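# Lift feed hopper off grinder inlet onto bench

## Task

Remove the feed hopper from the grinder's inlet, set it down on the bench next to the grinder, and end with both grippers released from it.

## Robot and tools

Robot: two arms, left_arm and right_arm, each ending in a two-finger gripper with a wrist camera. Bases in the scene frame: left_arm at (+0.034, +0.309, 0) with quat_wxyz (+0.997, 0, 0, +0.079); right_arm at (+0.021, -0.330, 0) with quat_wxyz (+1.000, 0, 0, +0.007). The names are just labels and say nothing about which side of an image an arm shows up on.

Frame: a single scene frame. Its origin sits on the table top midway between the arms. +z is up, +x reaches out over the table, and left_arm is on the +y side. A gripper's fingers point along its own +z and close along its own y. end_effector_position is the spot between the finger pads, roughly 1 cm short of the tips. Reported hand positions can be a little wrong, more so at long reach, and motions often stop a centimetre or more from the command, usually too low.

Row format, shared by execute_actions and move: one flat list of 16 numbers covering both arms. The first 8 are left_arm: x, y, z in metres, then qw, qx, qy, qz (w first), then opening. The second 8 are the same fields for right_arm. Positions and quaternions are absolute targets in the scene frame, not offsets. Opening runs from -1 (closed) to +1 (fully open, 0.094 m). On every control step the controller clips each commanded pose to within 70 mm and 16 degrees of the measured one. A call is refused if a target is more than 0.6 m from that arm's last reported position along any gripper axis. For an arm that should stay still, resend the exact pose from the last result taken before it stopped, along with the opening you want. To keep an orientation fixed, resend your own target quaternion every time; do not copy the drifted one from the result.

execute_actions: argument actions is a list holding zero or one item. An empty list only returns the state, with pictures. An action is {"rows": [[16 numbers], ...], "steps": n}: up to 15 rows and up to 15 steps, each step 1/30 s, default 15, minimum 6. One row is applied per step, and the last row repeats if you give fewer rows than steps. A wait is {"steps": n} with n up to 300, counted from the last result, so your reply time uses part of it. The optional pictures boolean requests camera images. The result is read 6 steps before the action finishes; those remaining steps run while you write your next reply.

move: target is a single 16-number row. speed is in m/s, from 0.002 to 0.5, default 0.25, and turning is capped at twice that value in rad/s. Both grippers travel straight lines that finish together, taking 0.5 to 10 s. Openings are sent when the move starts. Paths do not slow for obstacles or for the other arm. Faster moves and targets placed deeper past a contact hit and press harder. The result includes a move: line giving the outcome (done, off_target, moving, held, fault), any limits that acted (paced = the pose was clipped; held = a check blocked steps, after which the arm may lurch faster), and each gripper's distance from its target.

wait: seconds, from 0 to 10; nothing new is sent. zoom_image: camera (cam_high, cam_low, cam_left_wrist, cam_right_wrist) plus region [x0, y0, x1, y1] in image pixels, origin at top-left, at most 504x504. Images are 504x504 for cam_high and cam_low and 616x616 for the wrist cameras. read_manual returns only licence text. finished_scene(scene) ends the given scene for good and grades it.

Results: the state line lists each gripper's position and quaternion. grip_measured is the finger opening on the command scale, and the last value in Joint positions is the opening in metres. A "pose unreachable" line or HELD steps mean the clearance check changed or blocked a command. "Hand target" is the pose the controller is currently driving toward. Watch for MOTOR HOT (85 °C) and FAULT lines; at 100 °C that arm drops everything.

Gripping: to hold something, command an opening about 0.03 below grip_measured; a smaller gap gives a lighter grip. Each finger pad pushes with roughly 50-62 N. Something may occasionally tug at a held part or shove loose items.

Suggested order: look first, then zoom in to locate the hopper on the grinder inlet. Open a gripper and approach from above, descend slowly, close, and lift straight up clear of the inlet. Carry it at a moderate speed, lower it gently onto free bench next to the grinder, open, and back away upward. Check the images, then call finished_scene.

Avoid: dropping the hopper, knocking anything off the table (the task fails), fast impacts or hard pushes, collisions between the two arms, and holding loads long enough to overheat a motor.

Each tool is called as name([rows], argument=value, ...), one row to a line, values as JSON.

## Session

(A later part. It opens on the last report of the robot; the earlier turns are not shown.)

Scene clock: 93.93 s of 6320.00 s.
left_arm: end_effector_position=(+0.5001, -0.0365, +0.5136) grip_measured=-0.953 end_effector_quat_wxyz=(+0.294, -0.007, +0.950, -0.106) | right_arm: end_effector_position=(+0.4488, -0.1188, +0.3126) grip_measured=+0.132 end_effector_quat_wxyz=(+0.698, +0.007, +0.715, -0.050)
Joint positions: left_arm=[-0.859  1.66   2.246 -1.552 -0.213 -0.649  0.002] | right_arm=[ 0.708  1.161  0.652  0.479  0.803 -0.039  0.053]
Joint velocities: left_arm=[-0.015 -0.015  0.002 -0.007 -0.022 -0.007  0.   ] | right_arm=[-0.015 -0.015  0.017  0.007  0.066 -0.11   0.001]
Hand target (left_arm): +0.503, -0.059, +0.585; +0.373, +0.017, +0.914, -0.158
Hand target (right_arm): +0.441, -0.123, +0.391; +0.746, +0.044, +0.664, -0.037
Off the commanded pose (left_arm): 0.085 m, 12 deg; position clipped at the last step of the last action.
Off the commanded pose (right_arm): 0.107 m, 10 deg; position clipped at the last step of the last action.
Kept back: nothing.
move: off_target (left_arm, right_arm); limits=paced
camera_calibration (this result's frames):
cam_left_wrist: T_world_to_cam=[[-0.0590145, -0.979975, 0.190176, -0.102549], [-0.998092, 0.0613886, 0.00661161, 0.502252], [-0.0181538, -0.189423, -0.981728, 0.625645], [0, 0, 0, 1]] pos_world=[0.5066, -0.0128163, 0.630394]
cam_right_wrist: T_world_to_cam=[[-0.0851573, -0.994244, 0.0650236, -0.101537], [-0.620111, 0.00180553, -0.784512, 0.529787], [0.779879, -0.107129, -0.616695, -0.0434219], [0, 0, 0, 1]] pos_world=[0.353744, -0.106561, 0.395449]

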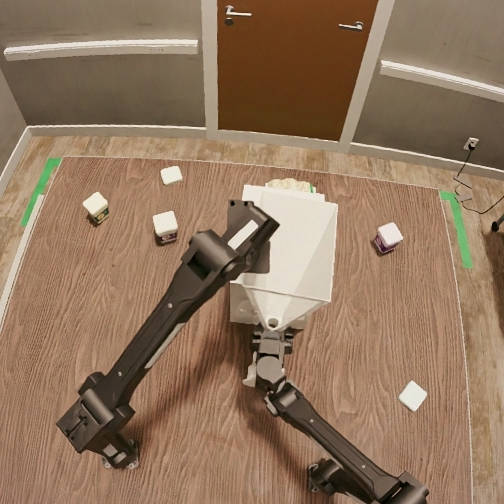

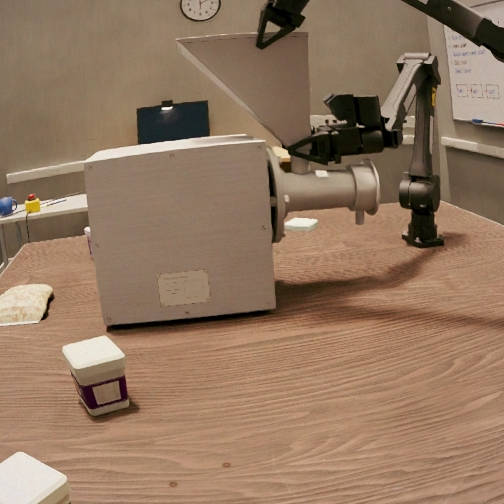

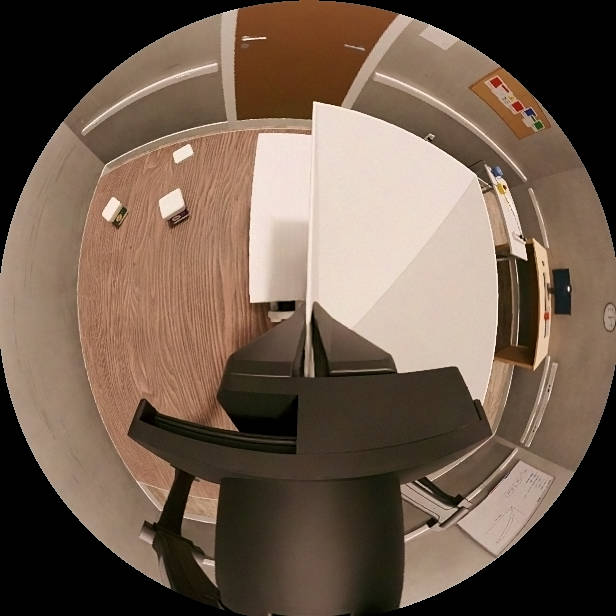

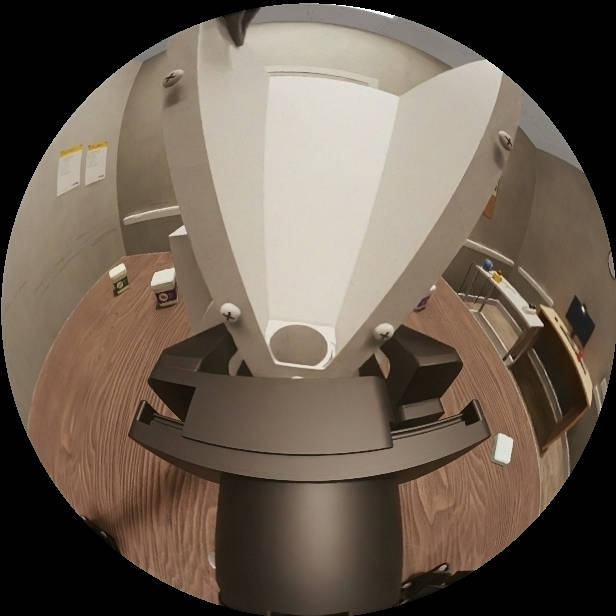

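move(target=[0.501,-0.036,0.515,0.3,-0.007,0.948,-0.11,-1,0.447,-0.116,0.32,0.68,0,0.733,0,0.8], speed=0.1)

move(target=[0.501,-0.036,0.515,0.3,-0.007,0.948,-0.11,-1,0.41,-0.2,0.27,0.62,-0.3,0.65,0.31,0.8], speed=0.1)

Scene clock: 95.17 s of 6320.00 s.
left_arm: end_effector_position=(+0.5011, -0.0342, +0.5105) grip_measured=-0.953 end_effector_quat_wxyz=(+0.288, -0.018, +0.951, -0.108) | right_arm: end_effector_position=(+0.4423, -0.1147, +0.3047) grip_measured=+0.799 end_effector_quat_wxyz=(+0.673, -0.016, +0.740, -0.012)
Joint positions: left_arm=[-0.852  1.661  2.241 -1.556 -0.204 -0.669  0.002] | right_arm=[0.697 1.108 0.648 0.336 0.703 0.042 0.084]
Joint velocities: left_arm=[-0.005 -0.005  0.002 -0.002  0.081 -0.051 -0.   ] | right_arm=[-0.015 -0.015 -0.017 -0.017 -0.007 -0.037  0.   ]
Hand target (left_arm): +0.501, -0.036, +0.515; +0.300, -0.007, +0.948, -0.110
Hand target (right_arm): +0.447, -0.116, +0.321; +0.680, -0.000, +0.733, -0.001
Off the commanded pose (left_arm): 0.005 m, 2 deg.
Off the commanded pose (right_arm): 0.016 m, 3 deg.
Kept back: nothing.
move: off_target (right_arm)
camera_calibration (this result's frames):
cam_left_wrist: T_world_to_cam=[[-0.0380868, -0.978721, 0.201631, -0.115858], [-0.998826, 0.0433288, 0.021647, 0.495261], [-0.0299228, -0.20057, -0.979222, 0.627281], [0, 0, 0, 1]] pos_world=[0.509037, -0.0090377, 0.626887]
cam_right_wrist: T_world_to_cam=[[0.00214326, -0.999078, 0.0428722, -0.129856], [-0.673971, -0.0331153, -0.738015, 0.525174], [0.738754, -0.0273129, -0.673421, 0.0018014], [0, 0, 0, 1]] pos_world=[0.3529, -0.112295, 0.394367]

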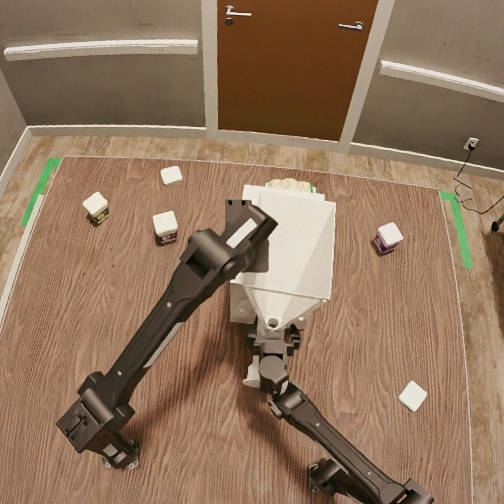

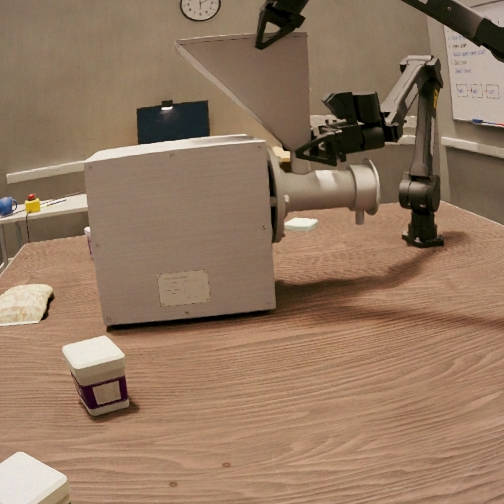

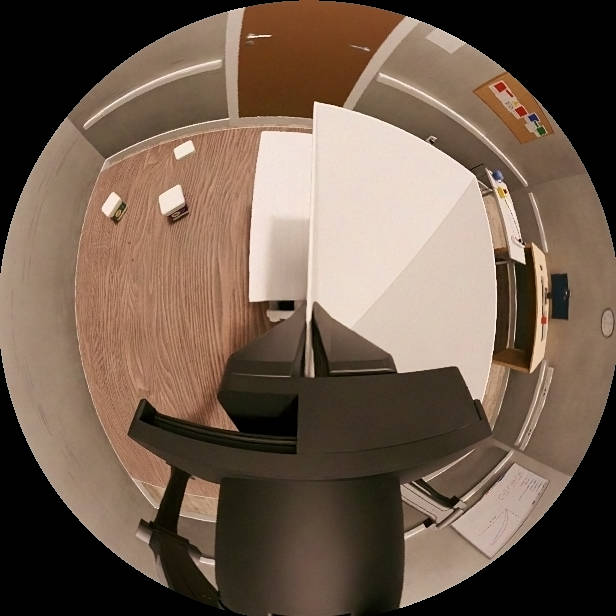

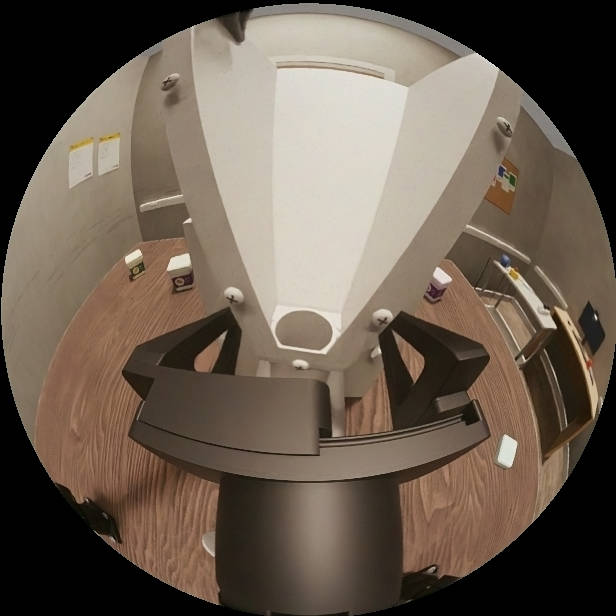

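Scene clock: 99.97 s of 6320.00 s.
left_arm: end_effector_position=(+0.5014, -0.0339, +0.5103) grip_measured=-0.953 end_effector_quat_wxyz=(+0.287, -0.020, +0.951, -0.110) | right_arm: end_effector_position=(+0.4077, -0.1962, +0.2622) grip_measured=+0.799 end_effector_quat_wxyz=(+0.607, -0.303, +0.665, +0.311)
Joint positions: left_arm=[-0.85   1.661  2.241 -1.556 -0.2   -0.673  0.002] | right_arm=[-0.015  1.033  0.456  0.465 -0.899 -0.042  0.085]
Joint velocities: left_arm=[-0.015 -0.015  0.002 -0.017 -0.022 -0.051  0.001] | right_arm=[-0.015  0.005 -0.007 -0.012  0.007 -0.007 -0.001]
Hand target (left_arm): +0.501, -0.036, +0.515; +0.299, -0.007, +0.948, -0.110
Hand target (right_arm): +0.412, -0.199, +0.268; +0.617, -0.310, +0.658, +0.302
Off the commanded pose (left_arm): 0.005 m, 2 deg.
Off the commanded pose (right_arm): 0.009 m, 2 deg.
Kept back: nothing.
move: done
camera_calibration (this result's frames):
cam_left_wrist: T_world_to_cam=[[-0.0345715, -0.977811, 0.206618, -0.119811], [-0.99888, 0.0404888, 0.0244782, 0.494002], [-0.0323008, -0.205541, -0.978115, 0.62769], [0, 0, 0, 1]] pos_world=[0.509582, -0.00813859, 0.626616]
cam_right_wrist: T_world_to_cam=[[0.77794, -0.626991, -0.0411395, -0.430708], [-0.435425, -0.490735, -0.754708, 0.28509], [0.453006, 0.60503, -0.65477, 0.232257], [0, 0, 0, 1]] pos_world=[0.353986, -0.270669, 0.349515]

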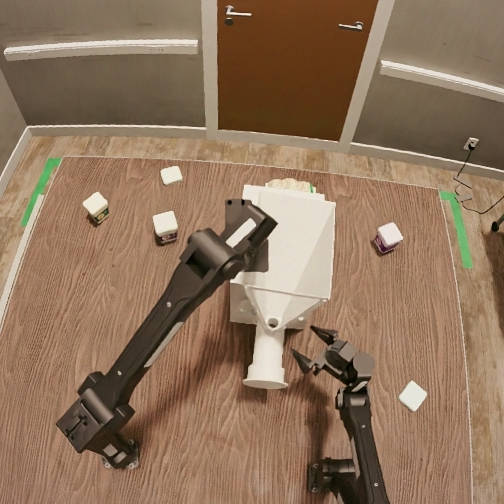

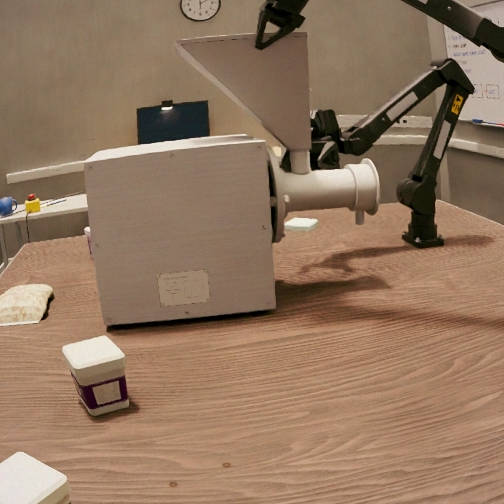

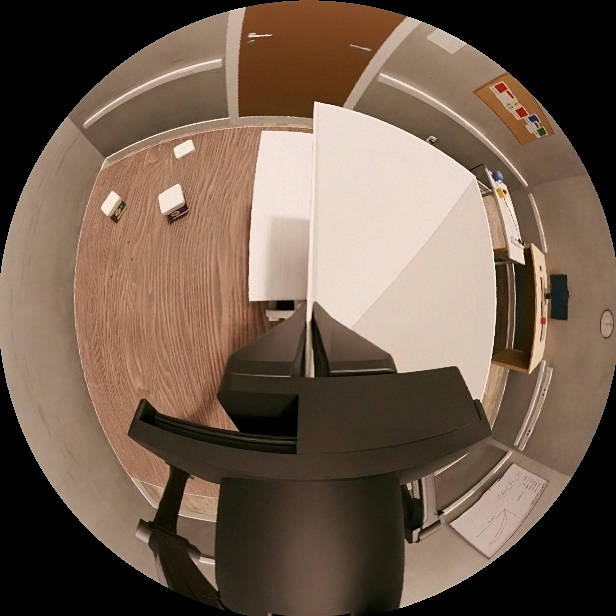

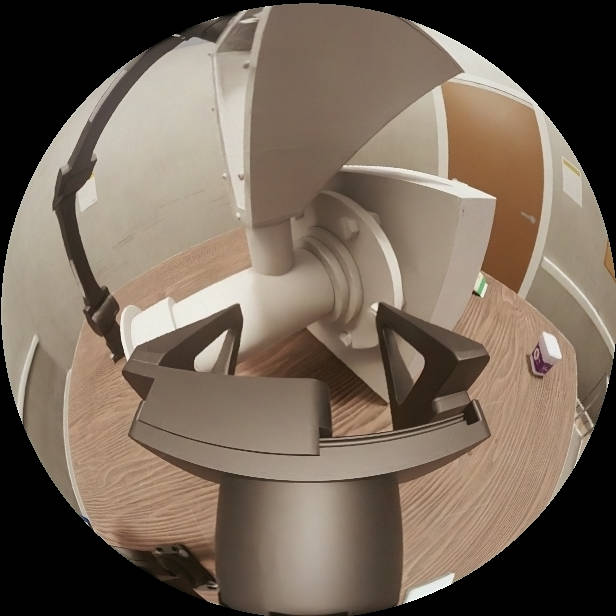

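move(target=[0.501,-0.036,0.515,0.3,-0.015,0.948,-0.11,-1,0.36,-0.36,0.42,0.45,0,0.89,0.05,0.2])

move(target=[0.501,-0.036,0.515,0.3,-0.015,0.948,-0.11,-1,0.44,-0.31,0.60,0.29,0.085,0.94,0.165,0.1])

move(target=[0.501,-0.036,0.515,0.3,-0.015,0.948,-0.11,-1,0.475,-0.232,0.60,0.29,0.085,0.94,0.165,0.1], speed=0.15)

move(target=[0.501,-0.036,0.515,0.3,-0.015,0.948,-0.11,-1,0.495,-0.205,0.507,0.27,0.085,0.945,0.165,-0.1], speed=0.07)

Scene clock: 103.17 s of 6320.00 s.
left_arm: end_effector_position=(+0.5017, -0.0334, +0.5103) grip_measured=-0.953 end_effector_quat_wxyz=(+0.287, -0.022, +0.951, -0.110) | right_arm: end_effector_position=(+0.3499, -0.3550, +0.3919) grip_measured=+0.202 end_effector_quat_wxyz=(+0.436, -0.005, +0.899, +0.051)
Joint positions: left_arm=[-0.849  1.661  2.241 -1.556 -0.2   -0.675  0.002] | right_arm=[-0.222  0.706  1.017 -1.    -0.258 -0.096  0.056]
Joint velocities: left_arm=[-0.005 -0.005  0.002 -0.012  0.022 -0.007 -0.   ] | right_arm=[-0.005  0.005  0.017 -0.032 -0.095 -0.022 -0.001]
Hand target (left_arm): +0.501, -0.036, +0.515; +0.300, -0.015, +0.948, -0.110
Hand target (right_arm): +0.352, -0.359, +0.419; +0.454, -0.000, +0.890, +0.044
Off the commanded pose (left_arm): 0.005 m, 2 deg.
Off the commanded pose (right_arm): 0.030 m, 2 deg.
Kept back: nothing.
move: off_target (right_arm)
camera_calibration (this result's frames):
cam_left_wrist: T_world_to_cam=[[-0.0323849, -0.977762, 0.207204, -0.120796], [-0.998965, 0.0382907, 0.0245543, 0.494212], [-0.0319423, -0.206195, -0.977989, 0.627528], [0, 0, 0, 1]] pos_world=[0.509834, -0.00764047, 0.626611]
cam_right_wrist: T_world_to_cam=[[0.0506581, -0.995429, -0.080961, -0.34062], [-0.966215, -0.0283361, -0.256174, 0.434421], [0.252708, 0.091203, -0.963234, 0.447945], [0, 0, 0, 1]] pos_world=[0.3238, -0.367607, 0.515186]

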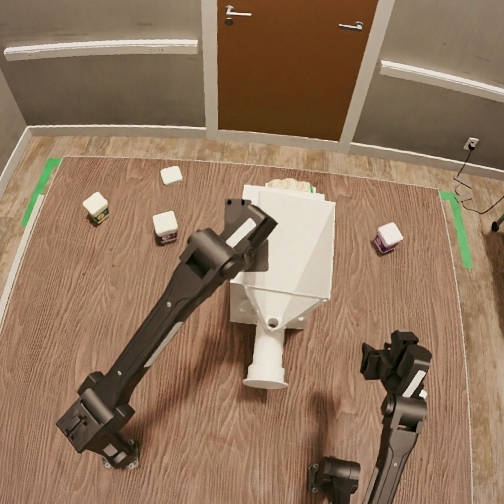

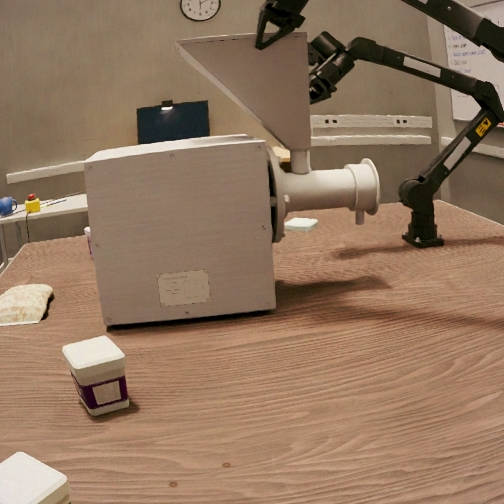

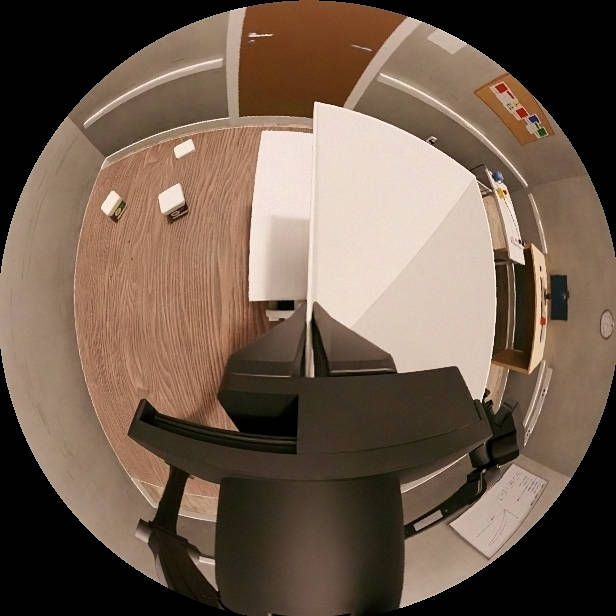

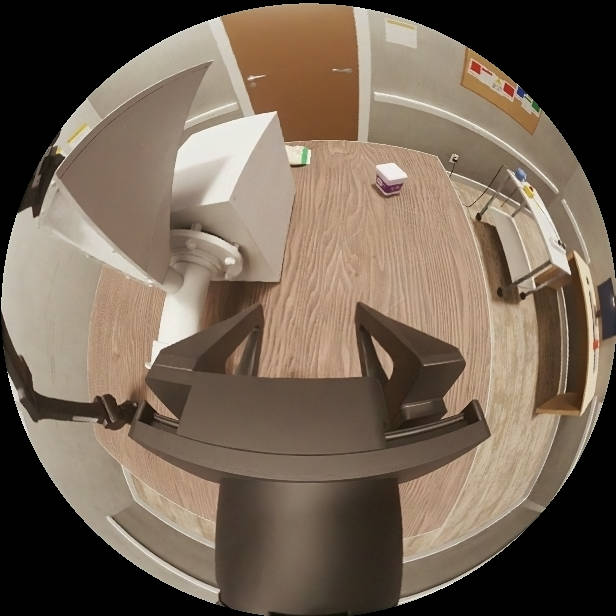

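Scene clock: 104.63 s of 6320.00 s.
left_arm: end_effector_position=(+0.5016, -0.0335, +0.5103) grip_measured=-0.953 end_effector_quat_wxyz=(+0.286, -0.022, +0.951, -0.110) | right_arm: end_effector_position=(+0.4405, -0.3152, +0.5773) grip_measured=+0.101 end_effector_quat_wxyz=(+0.295, +0.088, +0.937, +0.162)
Joint positions: left_arm=[-0.849  1.661  2.241 -1.556 -0.2   -0.676  0.002] | right_arm=[-0.102  1.32   2.055 -1.681 -0.307  0.2    0.052]
Joint velocities: left_arm=[-0.005 -0.005  0.002  0.007 -0.022  0.007  0.   ] | right_arm=[-0.005  0.005 -0.032  0.002  0.066 -0.007 -0.001]
Hand target (left_arm): +0.501, -0.036, +0.515; +0.299, -0.015, +0.948, -0.110
Hand target (right_arm): +0.435, -0.310, +0.598; +0.314, +0.088, +0.930, +0.168
Off the commanded pose (left_arm): 0.005 m, 2 deg.
Off the commanded pose (right_arm): 0.023 m, 1 deg.
joint sent to its limit (right arm) — the command would take joint 4 (wrist pitch) past its lower limit, so that joint was sent only as far as its limit.
Kept back: nothing.
move: off_target (right_arm)
camera_calibration (this result's frames):
cam_left_wrist: T_world_to_cam=[[-0.0319158, -0.977637, 0.207864, -0.121416], [-0.998972, 0.0379023, 0.0248804, 0.494003], [-0.0322025, -0.206856, -0.977841, 0.627538], [0, 0, 0, 1]] pos_world=[0.509829, -0.00761425, 0.62658]
cam_right_wrist: T_world_to_cam=[[-0.0700448, -0.934194, -0.34982, -0.0629498], [-0.997287, 0.0576282, 0.0457916, 0.437031], [-0.0226188, 0.352079, -0.935697, 0.787686], [0, 0, 0, 1]] pos_world=[0.449252, -0.36132, 0.695002]

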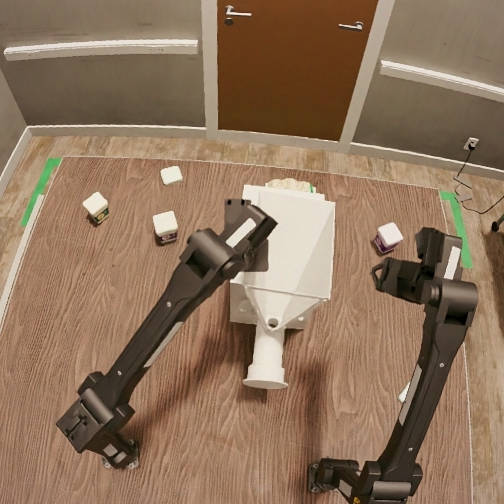

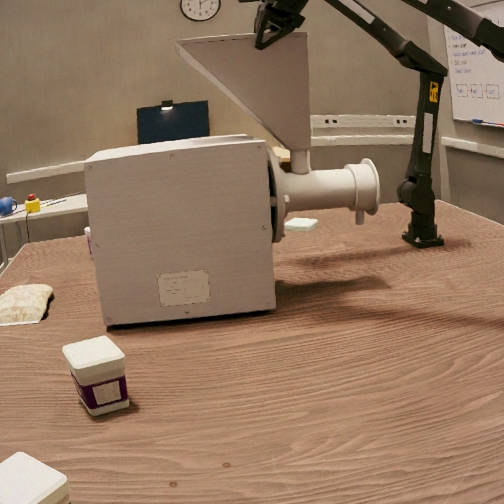

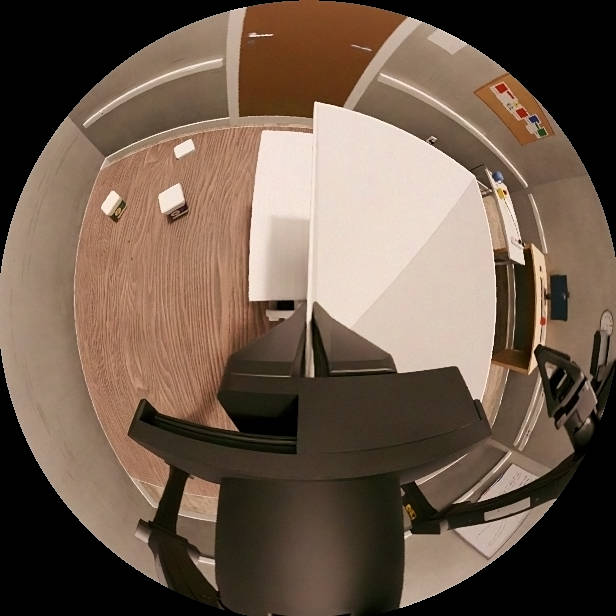

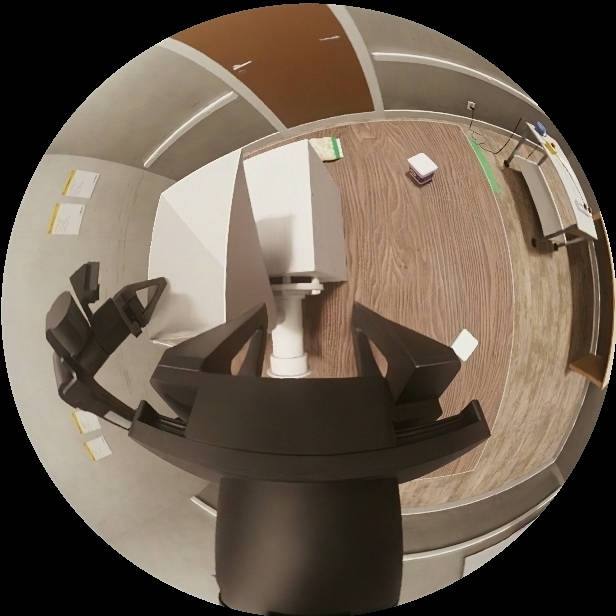

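Scene clock: 105.77 s of 6320.00 s.
left_arm: end_effector_position=(+0.5017, -0.0334, +0.5103) grip_measured=-0.953 end_effector_quat_wxyz=(+0.286, -0.022, +0.951, -0.110) | right_arm: end_effector_position=(+0.4770, -0.2341, +0.5820) grip_measured=+0.101 end_effector_quat_wxyz=(+0.282, +0.081, +0.941, +0.166)
Joint positions: left_arm=[-0.849  1.661  2.241 -1.556 -0.199 -0.676  0.002] | right_arm=[ 0.125  1.442  2.196 -1.681 -0.189  0.374  0.052]
Joint velocities: left_arm=[-0.015 -0.015 -0.012  0.012 -0.037  0.007 -0.001] | right_arm=[ 0.005  0.005 -0.027 -0.012  0.022 -0.066  0.002]
Hand target (left_arm): +0.501, -0.036, +0.515; +0.299, -0.015, +0.948, -0.110
Hand target (right_arm): +0.474, -0.234, +0.600; +0.299, +0.086, +0.935, +0.172
Off the commanded pose (left_arm): 0.005 m, 2 deg.
Off the commanded pose (right_arm): 0.018 m, 1 deg.
joint sent to its limit (right arm) — the command would take joint 4 (wrist pitch) past its lower limit, so that joint was sent only as far as its limit.
Kept back: nothing.
move: off_target (right_arm)
camera_calibration (this result's frames):
cam_left_wrist: T_world_to_cam=[[-0.0317101, -0.977592, 0.208108, -0.121515], [-0.998973, 0.037741, 0.0250723, 0.493992], [-0.0323646, -0.2071, -0.977784, 0.627601], [0, 0, 0, 1]] pos_world=[0.509943, -0.00746043, 0.626561]
cam_right_wrist: T_world_to_cam=[[-0.0592764, -0.934033, -0.352235, 0.0133051], [-0.996856, 0.036805, 0.0701607, 0.44932], [-0.0525684, 0.355287, -0.933278, 0.777956], [0, 0, 0, 1]] pos_world=[0.489592, -0.280507, 0.699211]

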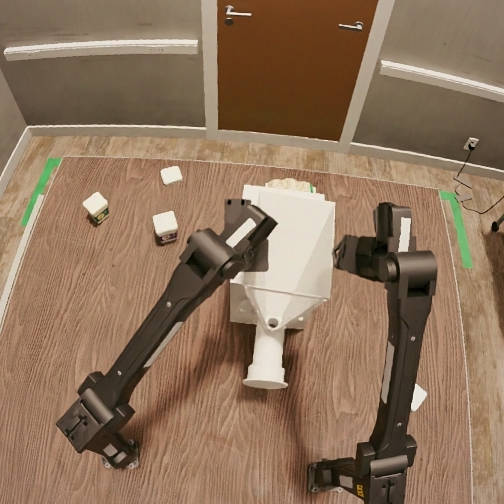

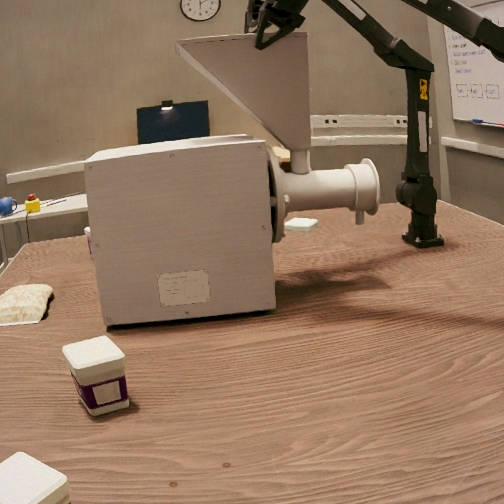

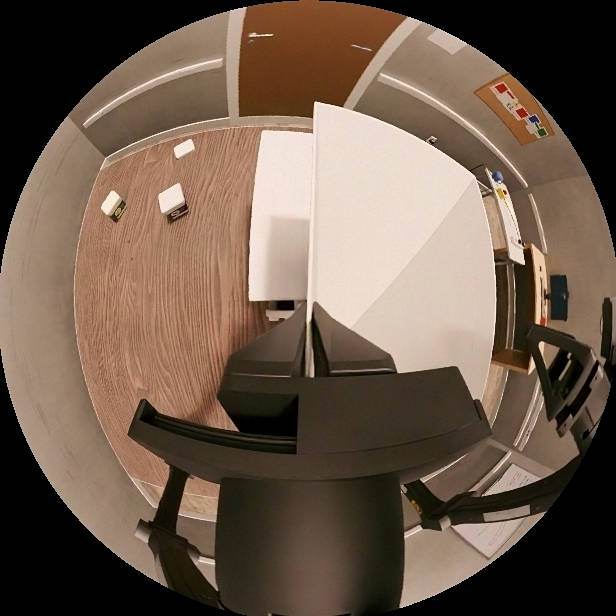

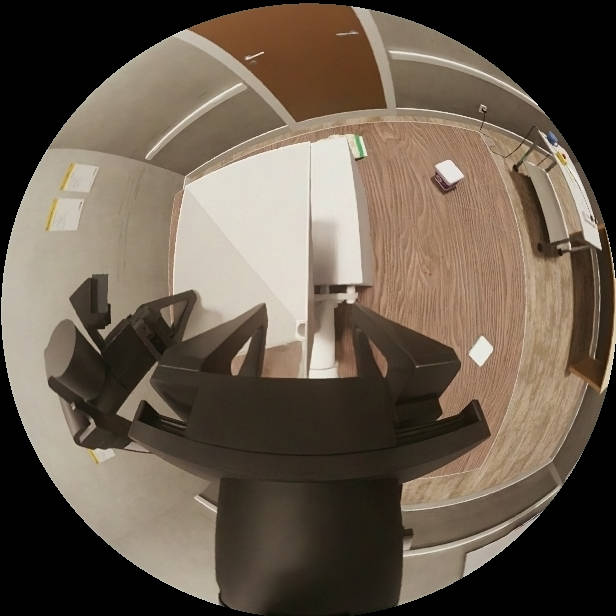

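Scene clock: 107.27 s of 6320.00 s.
left_arm: end_effector_position=(+0.5017, -0.0334, +0.5103) grip_measured=-0.953 end_effector_quat_wxyz=(+0.286, -0.022, +0.951, -0.110) | right_arm: end_effector_position=(+0.5008, -0.2086, +0.4994) grip_measured=-0.099 end_effector_quat_wxyz=(+0.259, +0.083, +0.949, +0.160)
Joint positions: left_arm=[-0.849  1.661  2.241 -1.556 -0.199 -0.676  0.002] | right_arm=[ 0.18   1.394  1.901 -1.477 -0.158  0.417  0.042]
Joint velocities: left_arm=[-0.005 -0.005  0.012  0.007 -0.037  0.007 -0.002] | right_arm=[-0.015 -0.015 -0.017  0.002 -0.037 -0.037 -0.   ]
Hand target (left_arm): +0.501, -0.036, +0.515; +0.299, -0.015, +0.948, -0.110
Hand target (right_arm): +0.498, -0.205, +0.508; +0.270, +0.085, +0.945, +0.166
Off the commanded pose (left_arm): 0.005 m, 2 deg.
Off the commanded pose (right_arm): 0.010 m, 2 deg.
Kept back: nothing.
move: done
camera_calibration (this result's frames):
cam_left_wrist: T_world_to_cam=[[-0.0318773, -0.977534, 0.208353, -0.121606], [-0.99896, 0.0379608, 0.0252641, 0.493862], [-0.0326057, -0.207331, -0.977727, 0.627662], [0, 0, 0, 1]] pos_world=[0.509937, -0.00748807, 0.626542]
cam_right_wrist: T_world_to_cam=[[-0.0739139, -0.937246, -0.340743, 0.0104218], [-0.992241, 0.0348637, 0.119341, 0.450549], [-0.0999719, 0.34692, -0.932551, 0.714666], [0, 0, 0, 1]] pos_world=[0.51927, -0.253872, 0.616245]

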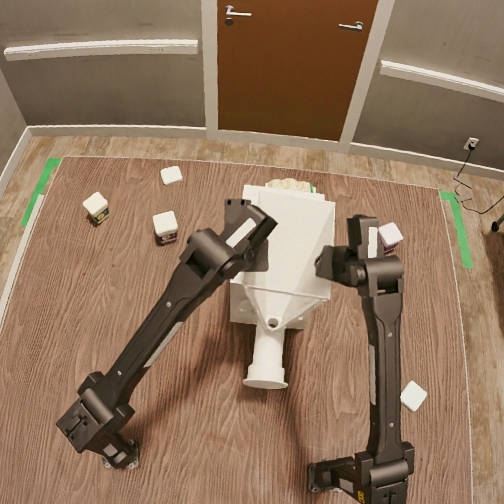

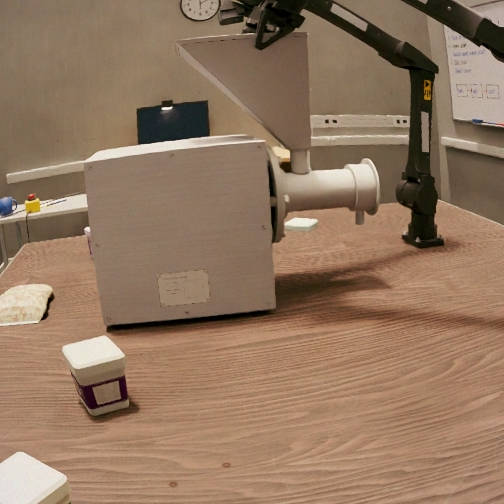

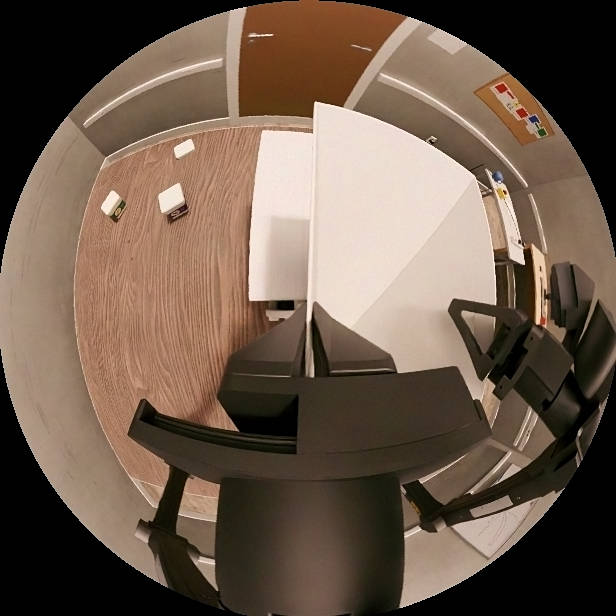

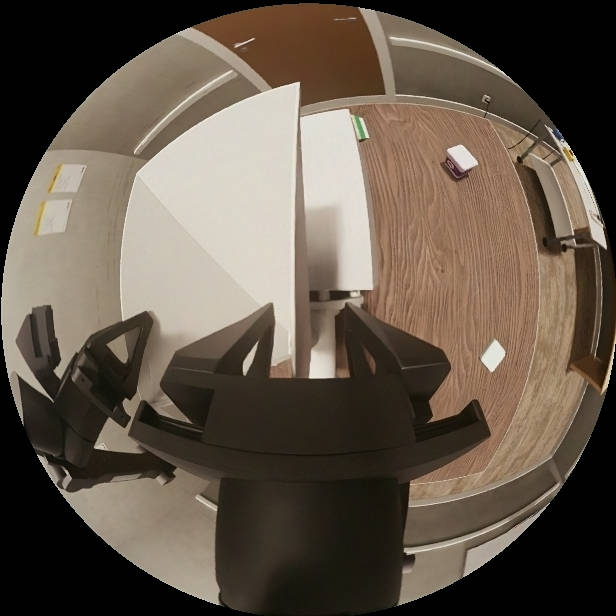

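move(target=[0.501,-0.036,0.515,0.3,-0.015,0.948,-0.11,-1,0.495,-0.205,0.507,0.27,0.085,0.945,0.165,-1])

move(target=[0.49,-0.035,0.6,0.33,-0.015,0.938,-0.11,-1,0.49,-0.207,0.59,0.31,0.085,0.933,0.165,-1], speed=0.03)

Scene clock: 108.97 s of 6320.00 s.
left_arm: end_effector_position=(+0.5013, -0.0342, +0.5103) grip_measured=-0.955 end_effector_quat_wxyz=(+0.286, -0.020, +0.952, -0.111) | right_arm: end_effector_position=(+0.4997, -0.2046, +0.5014) grip_measured=-0.986 end_effector_quat_wxyz=(+0.263, +0.079, +0.948, +0.162)
Joint positions: left_arm=[-0.85   1.661  2.241 -1.556 -0.196 -0.672  0.002] | right_arm=[ 0.19   1.39   1.899 -1.469 -0.154  0.42   0.001]
Joint velocities: left_arm=[ 0.005  0.005  0.002 -0.007  0.007 -0.081  0.   ] | right_arm=[-0.015  0.005 -0.002 -0.007  0.022  0.007 -0.   ]
Hand target (left_arm): +0.501, -0.036, +0.515; +0.299, -0.015, +0.948, -0.110
Hand target (right_arm): +0.495, -0.205, +0.507; +0.270, +0.085, +0.945, +0.165
Off the commanded pose (left_arm): 0.005 m, 2 deg.
Off the commanded pose (right_arm): 0.007 m, 1 deg.
Kept back: nothing.
move: done
camera_calibration (this result's frames):
cam_left_wrist: T_world_to_cam=[[-0.0367212, -0.977348, 0.208428, -0.119987], [-0.998744, 0.0430042, 0.0256925, 0.493288], [-0.0340738, -0.207223, -0.9777, 0.628188], [0, 0, 0, 1]] pos_world=[0.509667, -0.00830729, 0.626514]
cam_right_wrist: T_world_to_cam=[[-0.0654293, -0.937603, -0.341495, 0.0107963], [-0.993533, 0.0293875, 0.109672, 0.453508], [-0.0927931, 0.346463, -0.933463, 0.711888], [0, 0, 0, 1]] pos_world=[0.51734, -0.249847, 0.618471]

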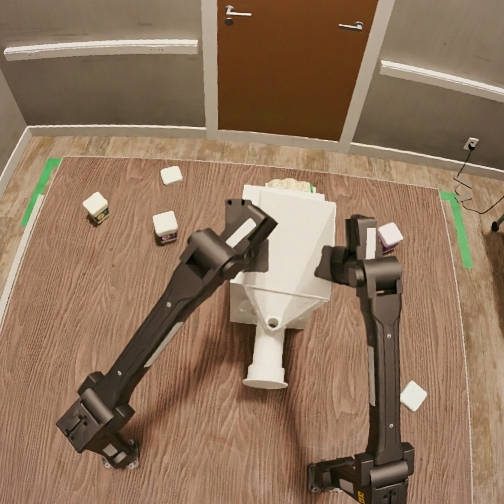

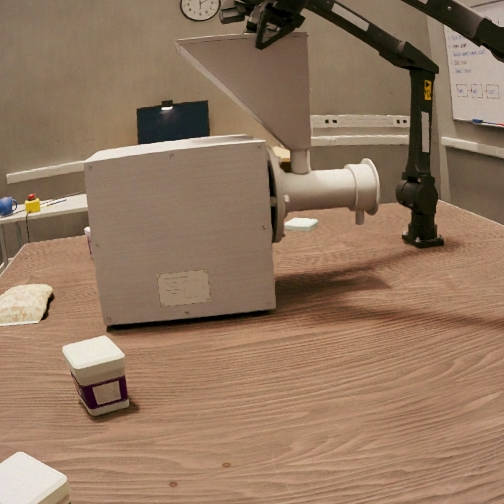

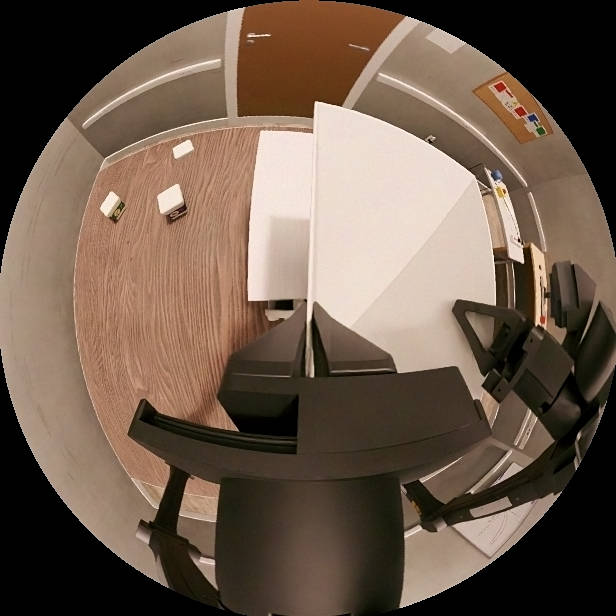

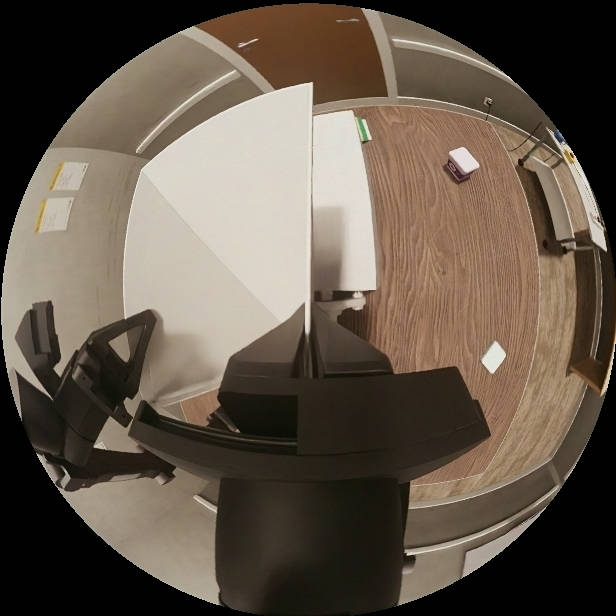

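Scene clock: 112.20 s of 6320.00 s.
left_arm: end_effector_position=(+0.5005, -0.0327, +0.5131) grip_measured=-0.915 end_effector_quat_wxyz=(+0.268, -0.006, +0.961, -0.073) | right_arm: end_effector_position=(+0.4991, -0.2048, +0.5031) grip_measured=-0.989 end_effector_quat_wxyz=(+0.234, +0.083, +0.958, +0.145)
Joint positions: left_arm=[-0.858  1.74   2.388 -1.699 -0.229 -0.652  0.004] | right_arm=[ 0.196  1.442  1.986 -1.573 -0.136  0.421  0.001]
Joint velocities: left_arm=[ 0.005 -0.005 -0.007 -0.017 -0.007 -0.066  0.   ] | right_arm=[-0.005  0.005  0.002  0.002 -0.037 -0.022 -0.   ]
Hand target (left_arm): +0.486, -0.029, +0.583; +0.333, -0.016, +0.936, -0.115
Hand target (right_arm): +0.483, -0.209, +0.575; +0.310, +0.085, +0.932, +0.167
Off the commanded pose (left_arm): 0.088 m, 9 deg; position clipped at the last step of the last action.
Off the commanded pose (right_arm): 0.087 m, 9 deg; position clipped at the last step of the last action.
joint sent to its limit (left arm) — the command would take joint 4 (wrist pitch) past its lower limit, so that joint was sent only as far as its limit.
Kept back: nothing.
move: off_target (left_arm, right_arm); limits=paced
camera_calibration (this result's frames):
cam_left_wrist: T_world_to_cam=[[-0.0383768, -0.990823, 0.129601, -0.078299], [-0.99664, 0.047344, 0.0668331, 0.470374], [-0.0723556, -0.126601, -0.989311, 0.658935], [0, 0, 0, 1]] pos_world=[0.513466, -0.0164279, 0.630603]
cam_right_wrist: T_world_to_cam=[[-0.090981, -0.946338, -0.310108, 0.00634211], [-0.984327, 0.0382168, 0.172163, 0.418458], [-0.151073, 0.320911, -0.934983, 0.738087], [0, 0, 0, 1]] pos_world=[0.523982, -0.246851, 0.620023]

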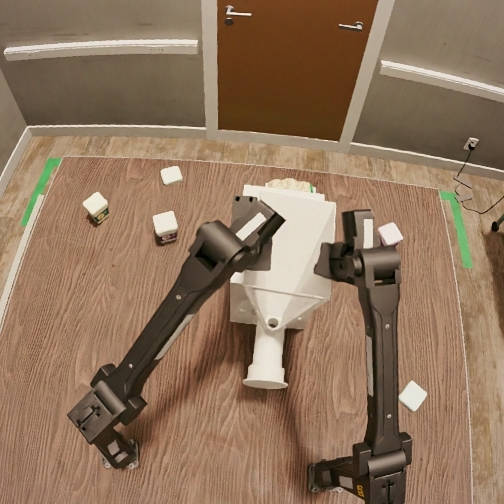

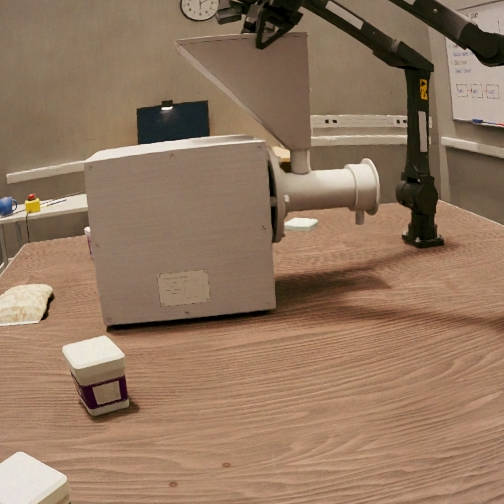

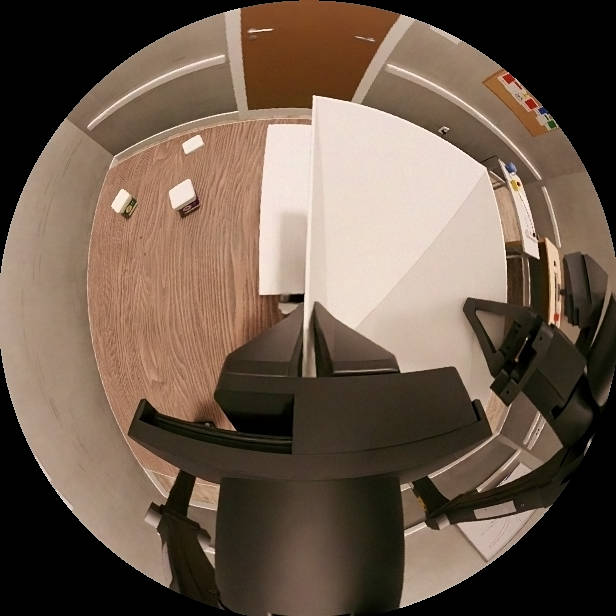

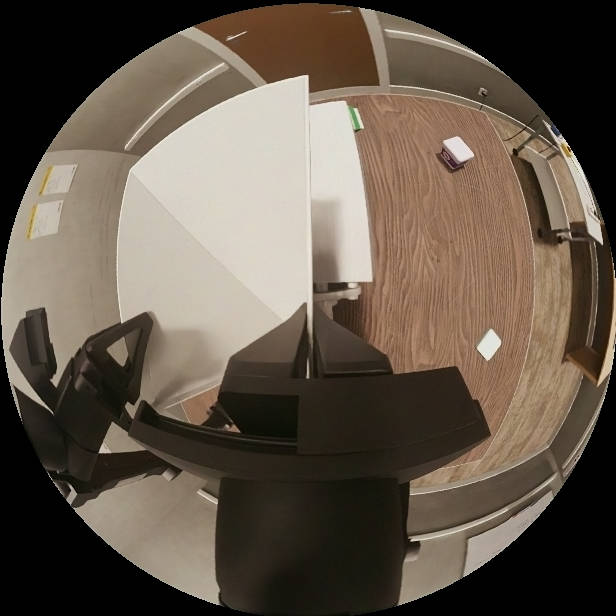

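zoom_image(camera="cam_low", region=[260,120,350,210])

zoom_image(camera="cam_high", region=[235,290,305,360])

Region (260, 120, 350, 210) of cam_low's 504x504 image, scaled by 5.600, with more detail than that image has.

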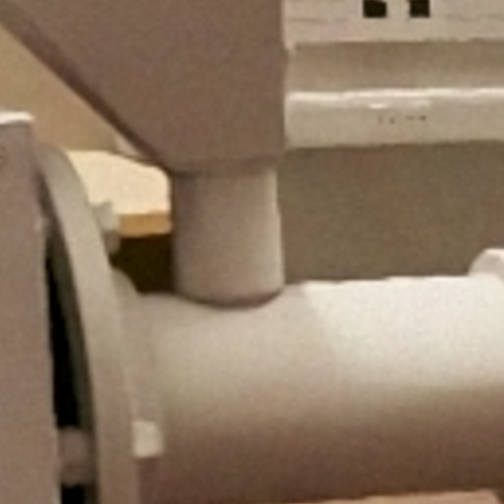

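Region (235, 290, 305, 360) of cam_high's 504x504 image, scaled by 7.200, with more detail than that image has.

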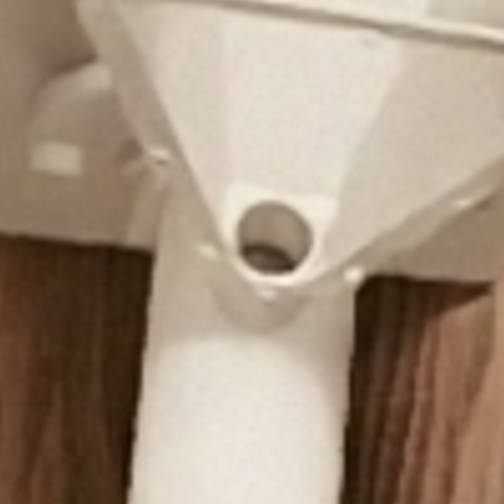

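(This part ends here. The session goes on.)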